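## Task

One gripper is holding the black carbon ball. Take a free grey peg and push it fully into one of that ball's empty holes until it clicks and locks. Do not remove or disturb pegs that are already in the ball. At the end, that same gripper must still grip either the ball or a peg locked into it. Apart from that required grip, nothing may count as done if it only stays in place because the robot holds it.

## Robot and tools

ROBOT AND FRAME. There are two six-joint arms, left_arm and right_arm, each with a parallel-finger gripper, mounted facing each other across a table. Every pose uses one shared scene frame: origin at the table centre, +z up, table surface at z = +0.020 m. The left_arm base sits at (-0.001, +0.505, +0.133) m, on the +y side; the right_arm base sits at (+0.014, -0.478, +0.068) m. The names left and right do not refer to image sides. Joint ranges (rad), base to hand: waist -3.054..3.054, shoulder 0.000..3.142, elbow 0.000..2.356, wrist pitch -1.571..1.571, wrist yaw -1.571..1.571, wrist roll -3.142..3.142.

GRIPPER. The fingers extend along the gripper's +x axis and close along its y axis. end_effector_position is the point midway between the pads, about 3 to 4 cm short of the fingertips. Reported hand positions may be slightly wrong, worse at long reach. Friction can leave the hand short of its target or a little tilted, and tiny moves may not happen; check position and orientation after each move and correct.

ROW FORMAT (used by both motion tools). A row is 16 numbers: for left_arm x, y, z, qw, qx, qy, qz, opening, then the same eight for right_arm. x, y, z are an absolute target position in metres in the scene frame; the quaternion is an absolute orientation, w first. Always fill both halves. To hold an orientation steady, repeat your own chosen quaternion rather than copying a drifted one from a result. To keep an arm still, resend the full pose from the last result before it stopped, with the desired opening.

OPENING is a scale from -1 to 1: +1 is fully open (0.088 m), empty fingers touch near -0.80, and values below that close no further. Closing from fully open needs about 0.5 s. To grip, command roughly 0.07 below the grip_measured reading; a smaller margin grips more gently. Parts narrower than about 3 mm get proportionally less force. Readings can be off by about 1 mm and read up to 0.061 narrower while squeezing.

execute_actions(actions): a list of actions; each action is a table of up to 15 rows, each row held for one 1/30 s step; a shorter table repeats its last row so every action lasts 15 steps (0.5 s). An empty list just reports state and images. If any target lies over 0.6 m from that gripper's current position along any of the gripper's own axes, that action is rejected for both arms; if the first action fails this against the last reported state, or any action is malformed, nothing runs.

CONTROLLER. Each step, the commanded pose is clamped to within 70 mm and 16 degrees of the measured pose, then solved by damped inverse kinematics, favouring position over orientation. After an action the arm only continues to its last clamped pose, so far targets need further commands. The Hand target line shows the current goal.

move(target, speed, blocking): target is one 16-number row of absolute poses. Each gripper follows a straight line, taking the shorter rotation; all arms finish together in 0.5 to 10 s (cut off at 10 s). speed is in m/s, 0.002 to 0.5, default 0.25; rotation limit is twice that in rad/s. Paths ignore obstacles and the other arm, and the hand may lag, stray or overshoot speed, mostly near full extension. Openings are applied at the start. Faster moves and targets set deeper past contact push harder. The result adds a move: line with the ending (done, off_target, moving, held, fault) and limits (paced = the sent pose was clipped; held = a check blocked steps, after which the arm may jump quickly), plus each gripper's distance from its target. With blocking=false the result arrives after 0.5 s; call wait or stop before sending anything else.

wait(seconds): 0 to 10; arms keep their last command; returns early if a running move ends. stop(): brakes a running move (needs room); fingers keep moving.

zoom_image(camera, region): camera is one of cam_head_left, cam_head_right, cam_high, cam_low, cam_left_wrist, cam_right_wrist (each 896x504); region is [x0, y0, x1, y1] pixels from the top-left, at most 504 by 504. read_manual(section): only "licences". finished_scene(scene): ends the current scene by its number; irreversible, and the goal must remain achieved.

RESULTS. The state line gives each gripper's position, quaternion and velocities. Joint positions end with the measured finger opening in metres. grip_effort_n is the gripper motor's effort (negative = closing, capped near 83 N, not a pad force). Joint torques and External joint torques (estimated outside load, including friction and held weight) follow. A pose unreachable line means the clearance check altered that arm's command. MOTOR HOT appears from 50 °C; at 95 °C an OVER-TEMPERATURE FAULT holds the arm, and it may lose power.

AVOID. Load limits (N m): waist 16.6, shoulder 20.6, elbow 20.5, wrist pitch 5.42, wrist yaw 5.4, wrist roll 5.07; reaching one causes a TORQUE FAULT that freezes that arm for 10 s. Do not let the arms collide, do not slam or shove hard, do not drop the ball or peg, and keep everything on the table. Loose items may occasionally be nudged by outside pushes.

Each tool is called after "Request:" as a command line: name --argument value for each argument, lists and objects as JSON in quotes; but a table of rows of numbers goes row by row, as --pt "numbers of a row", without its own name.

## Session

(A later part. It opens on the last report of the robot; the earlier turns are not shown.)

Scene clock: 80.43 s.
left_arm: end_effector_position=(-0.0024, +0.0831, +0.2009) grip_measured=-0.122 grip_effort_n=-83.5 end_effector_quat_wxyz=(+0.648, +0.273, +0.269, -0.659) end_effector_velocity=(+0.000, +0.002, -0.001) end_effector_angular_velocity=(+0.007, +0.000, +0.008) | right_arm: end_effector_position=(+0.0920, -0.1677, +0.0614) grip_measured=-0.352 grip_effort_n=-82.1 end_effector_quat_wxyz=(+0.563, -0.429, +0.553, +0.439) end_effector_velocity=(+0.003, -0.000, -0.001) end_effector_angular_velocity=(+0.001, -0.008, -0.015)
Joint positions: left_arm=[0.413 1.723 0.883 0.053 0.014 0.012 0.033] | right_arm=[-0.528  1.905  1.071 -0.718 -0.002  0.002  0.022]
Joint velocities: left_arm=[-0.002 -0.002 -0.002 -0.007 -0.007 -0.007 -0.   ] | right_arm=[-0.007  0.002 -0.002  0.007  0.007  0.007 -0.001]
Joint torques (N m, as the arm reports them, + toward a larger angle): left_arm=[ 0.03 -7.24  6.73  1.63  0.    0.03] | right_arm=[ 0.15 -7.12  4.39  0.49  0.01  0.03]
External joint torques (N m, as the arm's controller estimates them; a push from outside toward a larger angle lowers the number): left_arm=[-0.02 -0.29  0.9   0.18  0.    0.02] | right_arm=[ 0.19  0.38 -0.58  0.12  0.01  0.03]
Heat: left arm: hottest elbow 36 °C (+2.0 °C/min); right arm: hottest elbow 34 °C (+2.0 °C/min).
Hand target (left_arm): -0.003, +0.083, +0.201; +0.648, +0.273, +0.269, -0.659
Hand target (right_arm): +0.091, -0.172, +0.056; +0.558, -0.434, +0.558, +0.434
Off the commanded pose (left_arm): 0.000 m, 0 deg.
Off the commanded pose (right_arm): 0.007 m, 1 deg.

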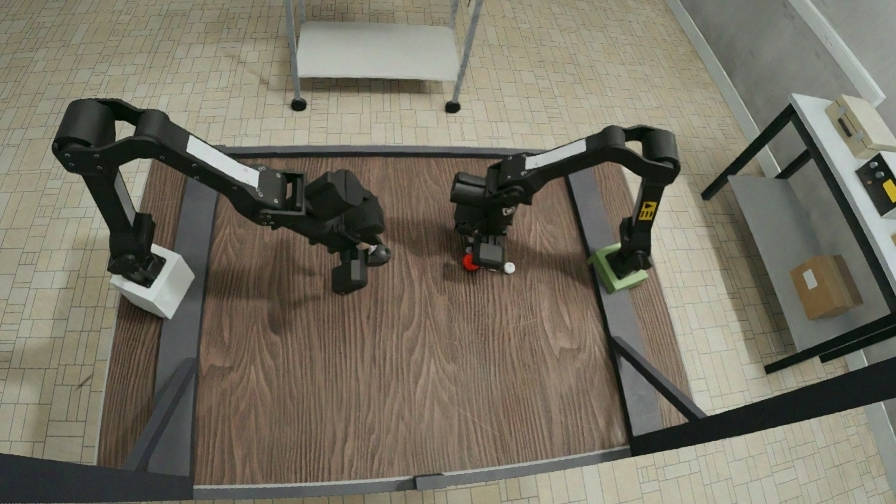

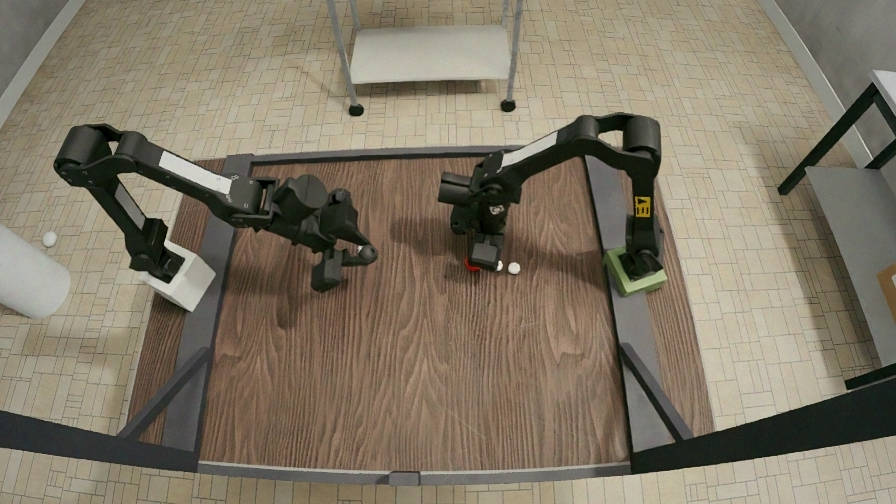

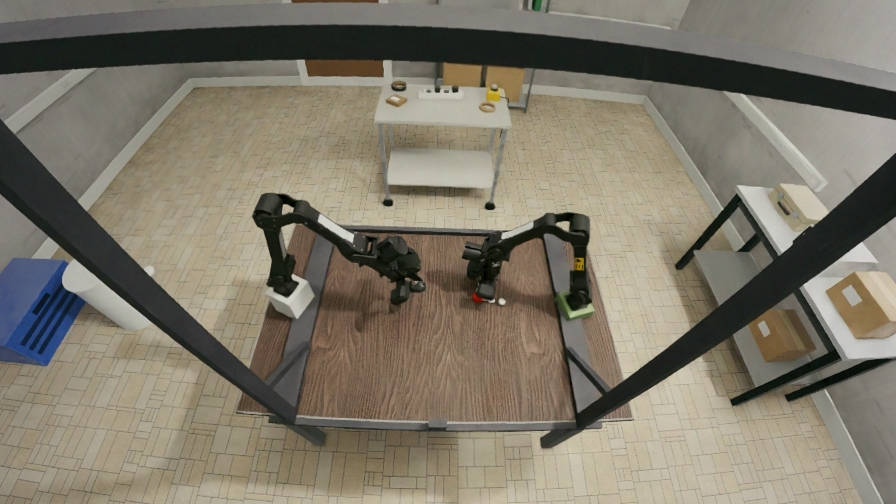

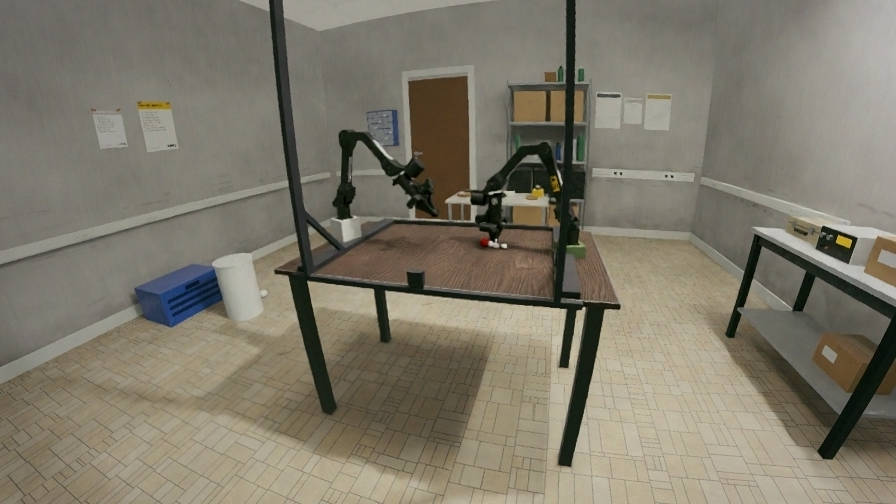

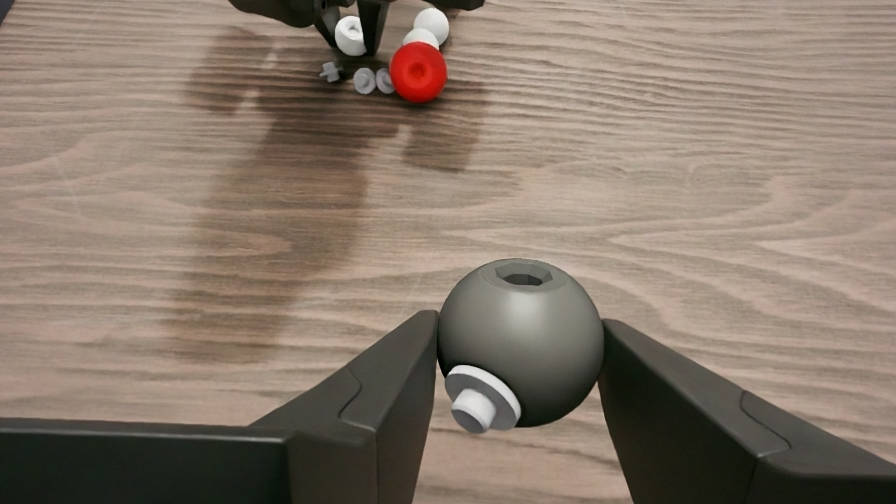

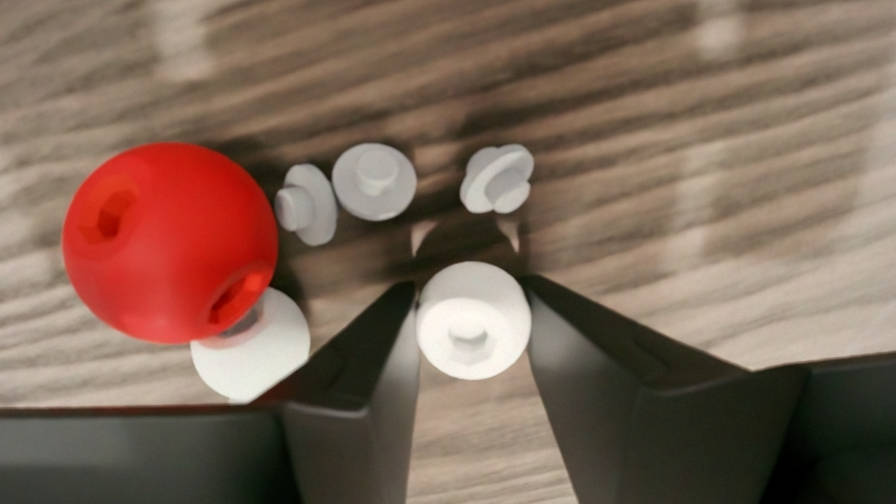

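Request:
execute_actions --actions '[[[-0.0025,0.083,0.201,0.648,0.273,0.269,-0.659,-0.19,0.091,-0.1715,0.059,0.5583,-0.4339,0.5583,0.4339,-0.37],[-0.0025,0.083,0.201,0.648,0.273,0.269,-0.659,-0.19,0.091,-0.1715,0.062,0.5583,-0.4339,0.5583,0.4339,-0.37],[-0.0025,0.083,0.201,0.648,0.273,0.269,-0.659,-0.19,0.091,-0.172,0.065,0.5583,-0.4339,0.5583,0.4339,-0.37],[-0.0025,0.083,0.201,0.648,0.273,0.269,-0.659,-0.19,0.091,-0.173,0.068,0.5583,-0.4339,0.5583,0.4339,-0.37],[-0.0025,0.083,0.201,0.648,0.273,0.269,-0.659,-0.19,0.0912,-0.175,0.071,0.5583,-0.4339,0.5583,0.4339,-0.37],[-0.0025,0.083,0.201,0.648,0.273,0.269,-0.659,-0.19,0.0915,-0.178,0.073,0.5583,-0.4339,0.5583,0.4339,-0.37],[-0.0025,0.083,0.201,0.648,0.273,0.269,-0.659,-0.19,0.092,-0.182,0.075,0.5583,-0.4339,0.5583,0.4339,-0.37],[-0.0025,0.083,0.201,0.648,0.273,0.269,-0.659,-0.19,0.0925,-0.186,0.076,0.5583,-0.4339,0.5583,0.4339,-0.37],[-0.0025,0.083,0.201,0.648,0.273,0.269,-0.659,-0.19,0.093,-0.191,0.077,0.5583,-0.4339,0.5583,0.4339,-0.37],[-0.0025,0.083,0.201,0.648,0.273,0.269,-0.659,-0.19,0.0935,-0.196,0.077,0.5583,-0.4339,0.5583,0.4339,-0.37],[-0.0025,0.083,0.201,0.648,0.273,0.269,-0.659,-0.19,0.094,-0.201,0.077,0.5583,-0.4339,0.5583,0.4339,-0.37],[-0.0025,0.083,0.201,0.648,0.273,0.269,-0.659,-0.19,0.0945,-0.206,0.077,0.5583,-0.4339,0.5583,0.4339,-0.37],[-0.0025,0.083,0.201,0.648,0.273,0.269,-0.659,-0.19,0.095,-0.211,0.077,0.5583,-0.4339,0.5583,0.4339,-0.37],[-0.0025,0.083,0.201,0.648,0.273,0.269,-0.659,-0.19,0.0955,-0.216,0.077,0.5583,-0.4339,0.5583,0.4339,-0.37],[-0.0025,0.083,0.201,0.648,0.273,0.269,-0.659,-0.19,0.096,-0.221,0.077,0.5583,-0.4339,0.5583,0.4339,-0.37]],[[-0.0025,0.083,0.201,0.648,0.273,0.269,-0.659,-0.19,0.0965,-0.226,0.077,0.5583,-0.4339,0.5583,0.4339,-0.37],[-0.0025,0.083,0.201,0.648,0.273,0.269,-0.659,-0.19,0.097,-0.231,0.077,0.5583,-0.4339,0.5583,0.4339,-0.37],[-0.0025,0.083,0.201,0.648,0.273,0.269,-0.659,-0.19,0.0975,-0.236,0.076,0.5583,-0.4339,0.5583,0.4339,-0.37],[-0.0025,0.083,0.201,0.648,0.273,0.269,-0.659,-0.19,0.098,-0.241,0.075,0.5583,-0.4339,0.5583,0.4339,-0.37],[-0.0025,0.083,0.201,0.648,0.273,0.269,-0.659,-0.19,0.0985,-0.246,0.074,0.5583,-0.4339,0.5583,0.4339,-0.37],[-0.0025,0.083,0.201,0.648,0.273,0.269,-0.659,-0.19,0.099,-0.250,0.073,0.5583,-0.4339,0.5583,0.4339,-0.37],[-0.0025,0.083,0.201,0.648,0.273,0.269,-0.659,-0.19,0.0993,-0.254,0.0715,0.5583,-0.4339,0.5583,0.4339,-0.37],[-0.0025,0.083,0.201,0.648,0.273,0.269,-0.659,-0.19,0.0996,-0.257,0.070,0.5583,-0.4339,0.5583,0.4339,-0.37],[-0.0025,0.083,0.201,0.648,0.273,0.269,-0.659,-0.19,0.0998,-0.260,0.068,0.5583,-0.4339,0.5583,0.4339,-0.37],[-0.0025,0.083,0.201,0.648,0.273,0.269,-0.659,-0.19,0.1,-0.262,0.066,0.5583,-0.4339,0.5583,0.4339,-0.37],[-0.0025,0.083,0.201,0.648,0.273,0.269,-0.659,-0.19,0.1,-0.2635,0.064,0.5583,-0.4339,0.5583,0.4339,-0.37],[-0.0025,0.083,0.201,0.648,0.273,0.269,-0.659,-0.19,0.1,-0.2645,0.0625,0.5583,-0.4339,0.5583,0.4339,-0.37],[-0.0025,0.083,0.201,0.648,0.273,0.269,-0.659,-0.19,0.1,-0.265,0.061,0.5583,-0.4339,0.5583,0.4339,-0.37],[-0.0025,0.083,0.201,0.648,0.273,0.269,-0.659,-0.19,0.1,-0.265,0.060,0.5583,-0.4339,0.5583,0.4339,-0.37],[-0.0025,0.083,0.201,0.648,0.273,0.269,-0.659,-0.19,0.1,-0.265,0.059,0.5583,-0.4339,0.5583,0.4339,-0.37]]]'

Request:
wait --seconds 0.4

Scene clock: 108.27 s.
left_arm: end_effector_position=(-0.0024, +0.0831, +0.2009) grip_measured=-0.122 grip_effort_n=-83.5 end_effector_quat_wxyz=(+0.648, +0.273, +0.269, -0.659) end_effector_velocity=(-0.002, -0.000, +0.001) end_effector_angular_velocity=(-0.007, +0.021, +0.008) | right_arm: end_effector_position=(+0.0991, -0.2603, +0.0635) grip_measured=-0.353 grip_effort_n=-83.5 end_effector_quat_wxyz=(+0.557, -0.433, +0.560, +0.433) end_effector_velocity=(+0.000, -0.036, -0.039) end_effector_angular_velocity=(-0.008, +0.011, +0.005)
Joint positions: left_arm=[0.413 1.723 0.883 0.053 0.014 0.012 0.033] | right_arm=[-0.655  1.624  0.731 -0.681 -0.002 -0.123  0.022]
Joint velocities: left_arm=[-0.002 -0.002 -0.002  0.007  0.007 -0.022  0.   ] | right_arm=[-0.061 -0.002 -0.198  0.183 -0.007 -0.066 -0.   ]
Joint torques (N m, as the arm reports them, + toward a larger angle): left_arm=[-0.07 -7.03  6.66  1.65 -0.04  0.03] | right_arm=[-0.3  -6.97  4.68  0.53 -0.11 -0.05]
External joint torques (N m, as the arm's controller estimates them; a push from outside toward a larger angle lowers the number): left_arm=[-0.02 -0.08  0.79  0.18 -0.05  0.03] | right_arm=[-0.39 -1.79 -0.31  0.12 -0.07 -0.04]
External joint torques at the end of the 1st action: left_arm=[-0.04 -0.25  0.91  0.2  -0.02  0.01] | right_arm=[-0.57 -2.15 -0.62  0.14 -0.05 -0.04]
Heat: left arm: hottest elbow 35 °C (+0.0 °C/min); right arm: hottest shoulder 33 °C (-1.0 °C/min).
Hand target (left_arm): -0.003, +0.083, +0.201; +0.648, +0.273, +0.269, -0.659
Hand target (right_arm): +0.099, -0.265, +0.060; +0.558, -0.434, +0.559, +0.434
Off the commanded pose (left_arm): 0.000 m, 0 deg.
Off the commanded pose (right_arm): 0.007 m, 0 deg.

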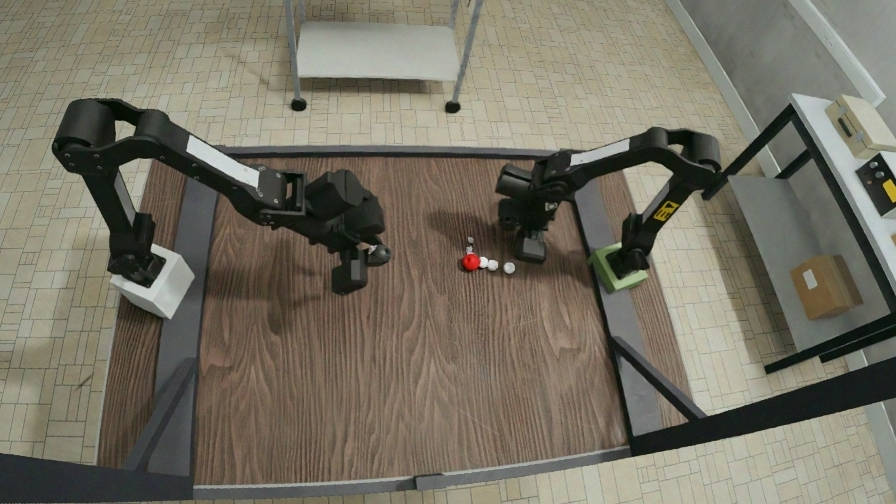

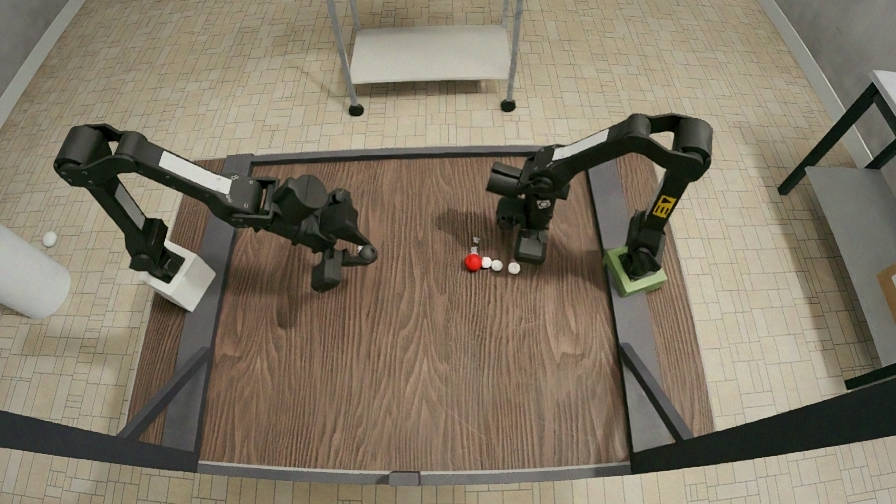

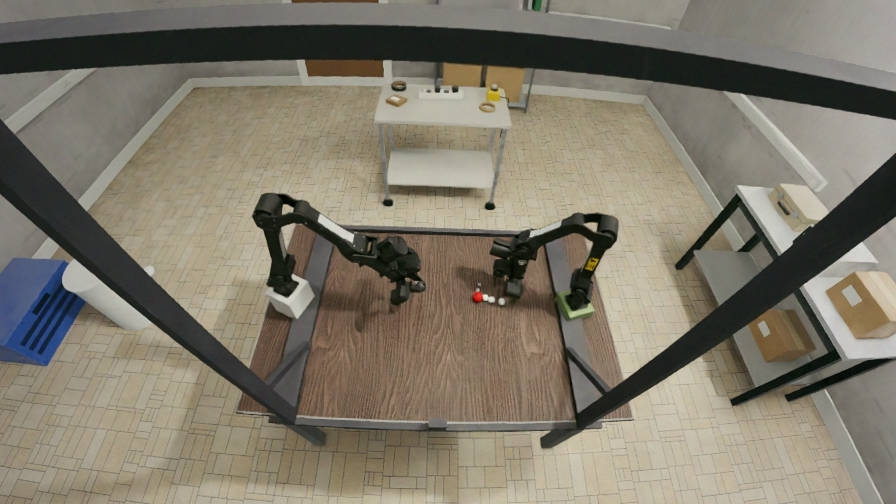

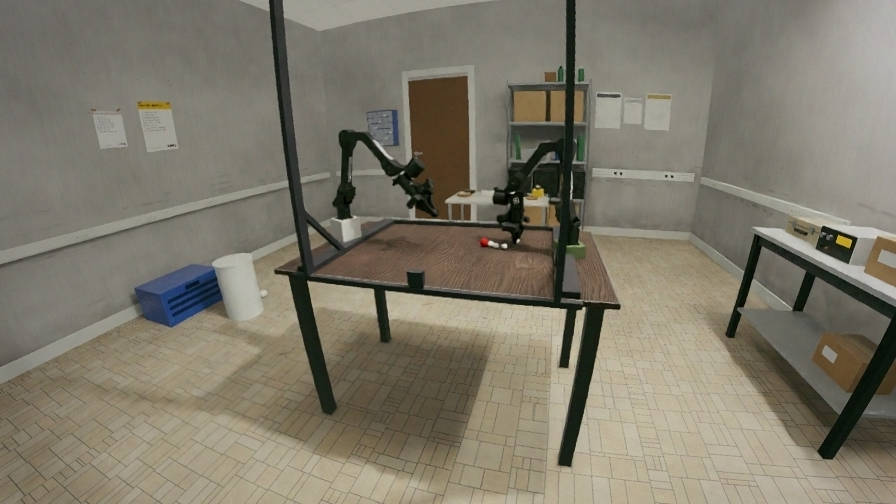

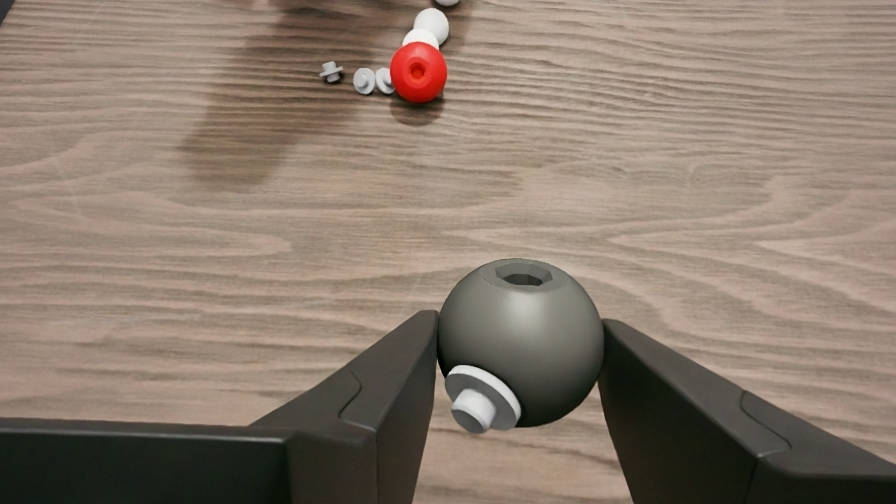

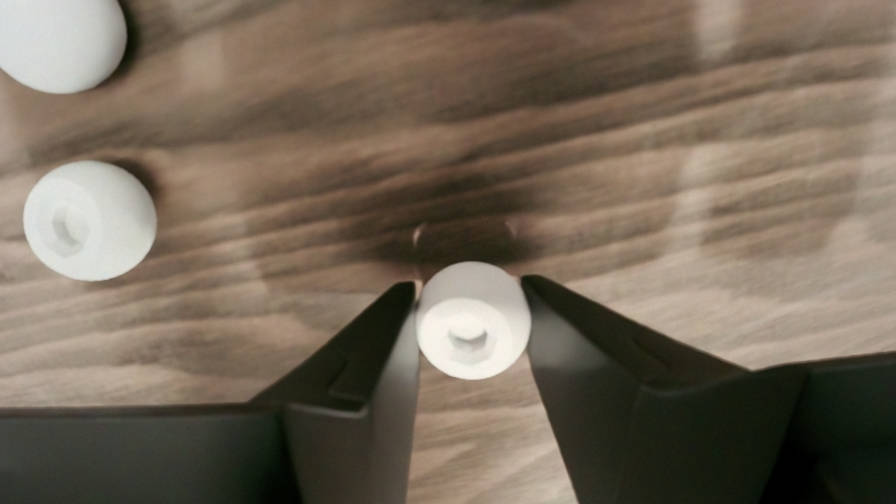

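Scene clock: 108.67 s.
left_arm: end_effector_position=(-0.0024, +0.0831, +0.2009) grip_measured=-0.122 grip_effort_n=-83.5 end_effector_quat_wxyz=(+0.648, +0.273, +0.269, -0.659) end_effector_velocity=(+0.000, +0.002, -0.001) end_effector_angular_velocity=(+0.007, -0.010, -0.002) | right_arm: end_effector_position=(+0.0994, -0.2627, +0.0600) grip_measured=-0.353 grip_effort_n=-83.5 end_effector_quat_wxyz=(+0.558, -0.433, +0.559, +0.434) end_effector_velocity=(-0.003, +0.000, -0.001) end_effector_angular_velocity=(+0.010, +0.020, +0.020)
Joint positions: left_arm=[0.413 1.723 0.883 0.053 0.014 0.012 0.033] | right_arm=[-0.66   1.624  0.713 -0.661 -0.002 -0.13   0.022]
Joint velocities: left_arm=[-0.002 -0.002 -0.002 -0.007 -0.007  0.007 -0.   ] | right_arm=[-0.002 -0.002 -0.007  0.007 -0.022 -0.022 -0.   ]
Joint torques (N m, as the arm reports them, + toward a larger angle): left_arm=[-0.04 -7.17  6.68  1.65 -0.02  0.05] | right_arm=[-0.39 -6.8   4.06  0.38  0.02 -0.07]
External joint torques (N m, as the arm's controller estimates them; a push from outside toward a larger angle lowers the number): left_arm=[-0.04 -0.22  0.85  0.2  -0.02  0.04] | right_arm=[-0.39 -1.7  -0.63  0.04  0.04 -0.07]
Heat: left arm: hottest elbow 35 °C (+0.0 °C/min); right arm: hottest shoulder 33 °C (-1.0 °C/min).
Hand target (left_arm): -0.003, +0.083, +0.201; +0.648, +0.273, +0.269, -0.659
Hand target (right_arm): +0.099, -0.265, +0.060; +0.558, -0.434, +0.559, +0.434
Off the commanded pose (left_arm): 0.000 m, 0 deg.
Off the commanded pose (right_arm): 0.003 m, 0 deg.
wait: 0.40 s; at rest by 0.27 s

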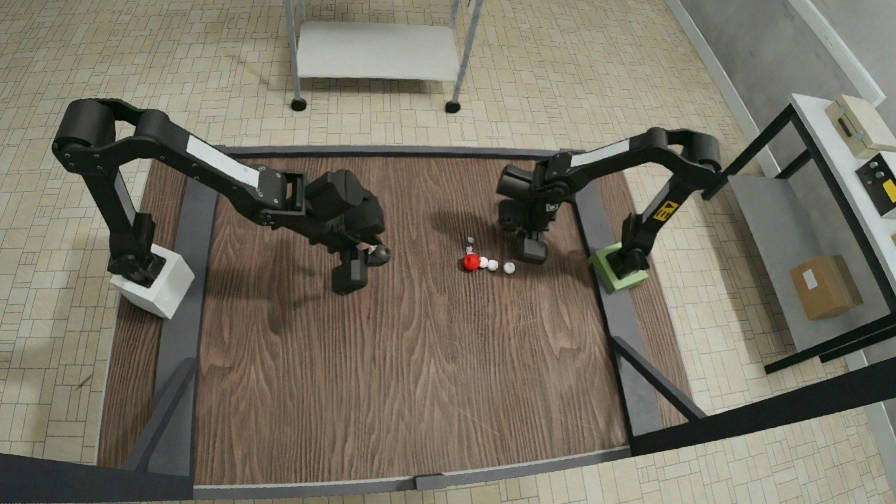

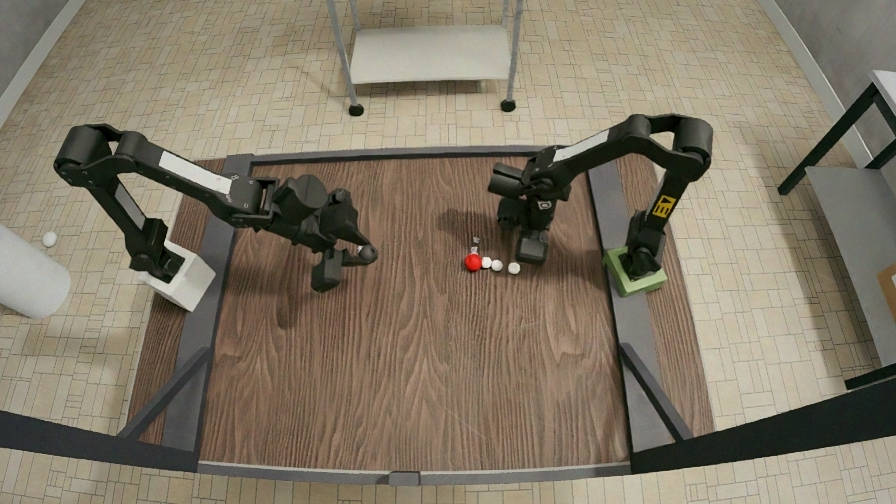

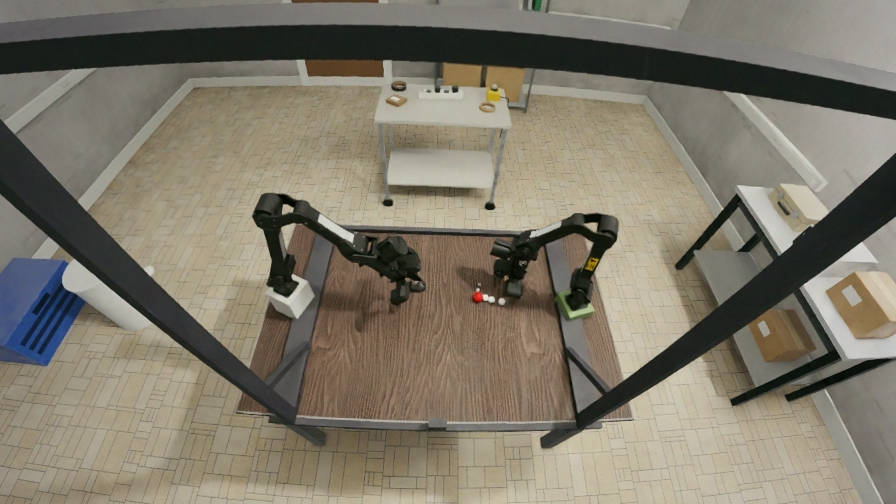

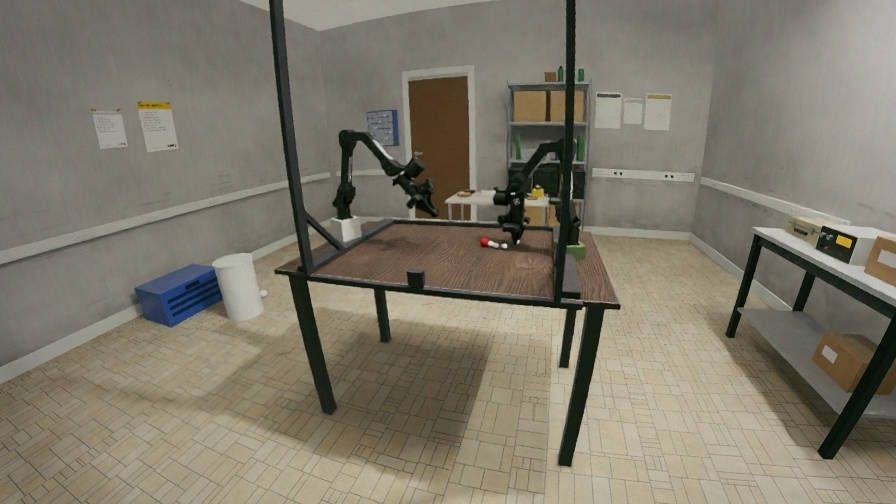

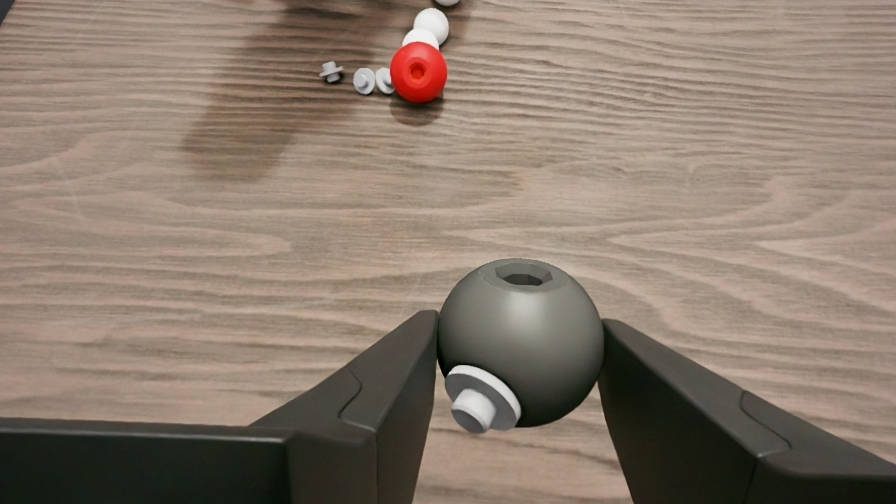

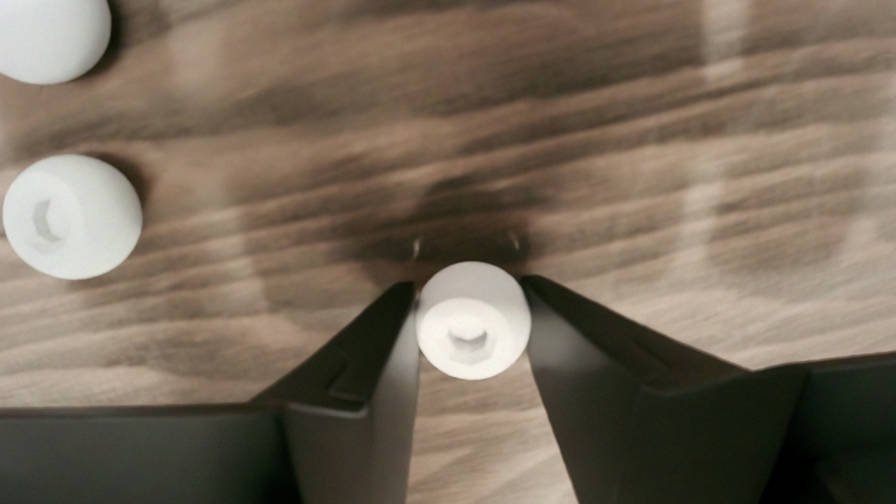

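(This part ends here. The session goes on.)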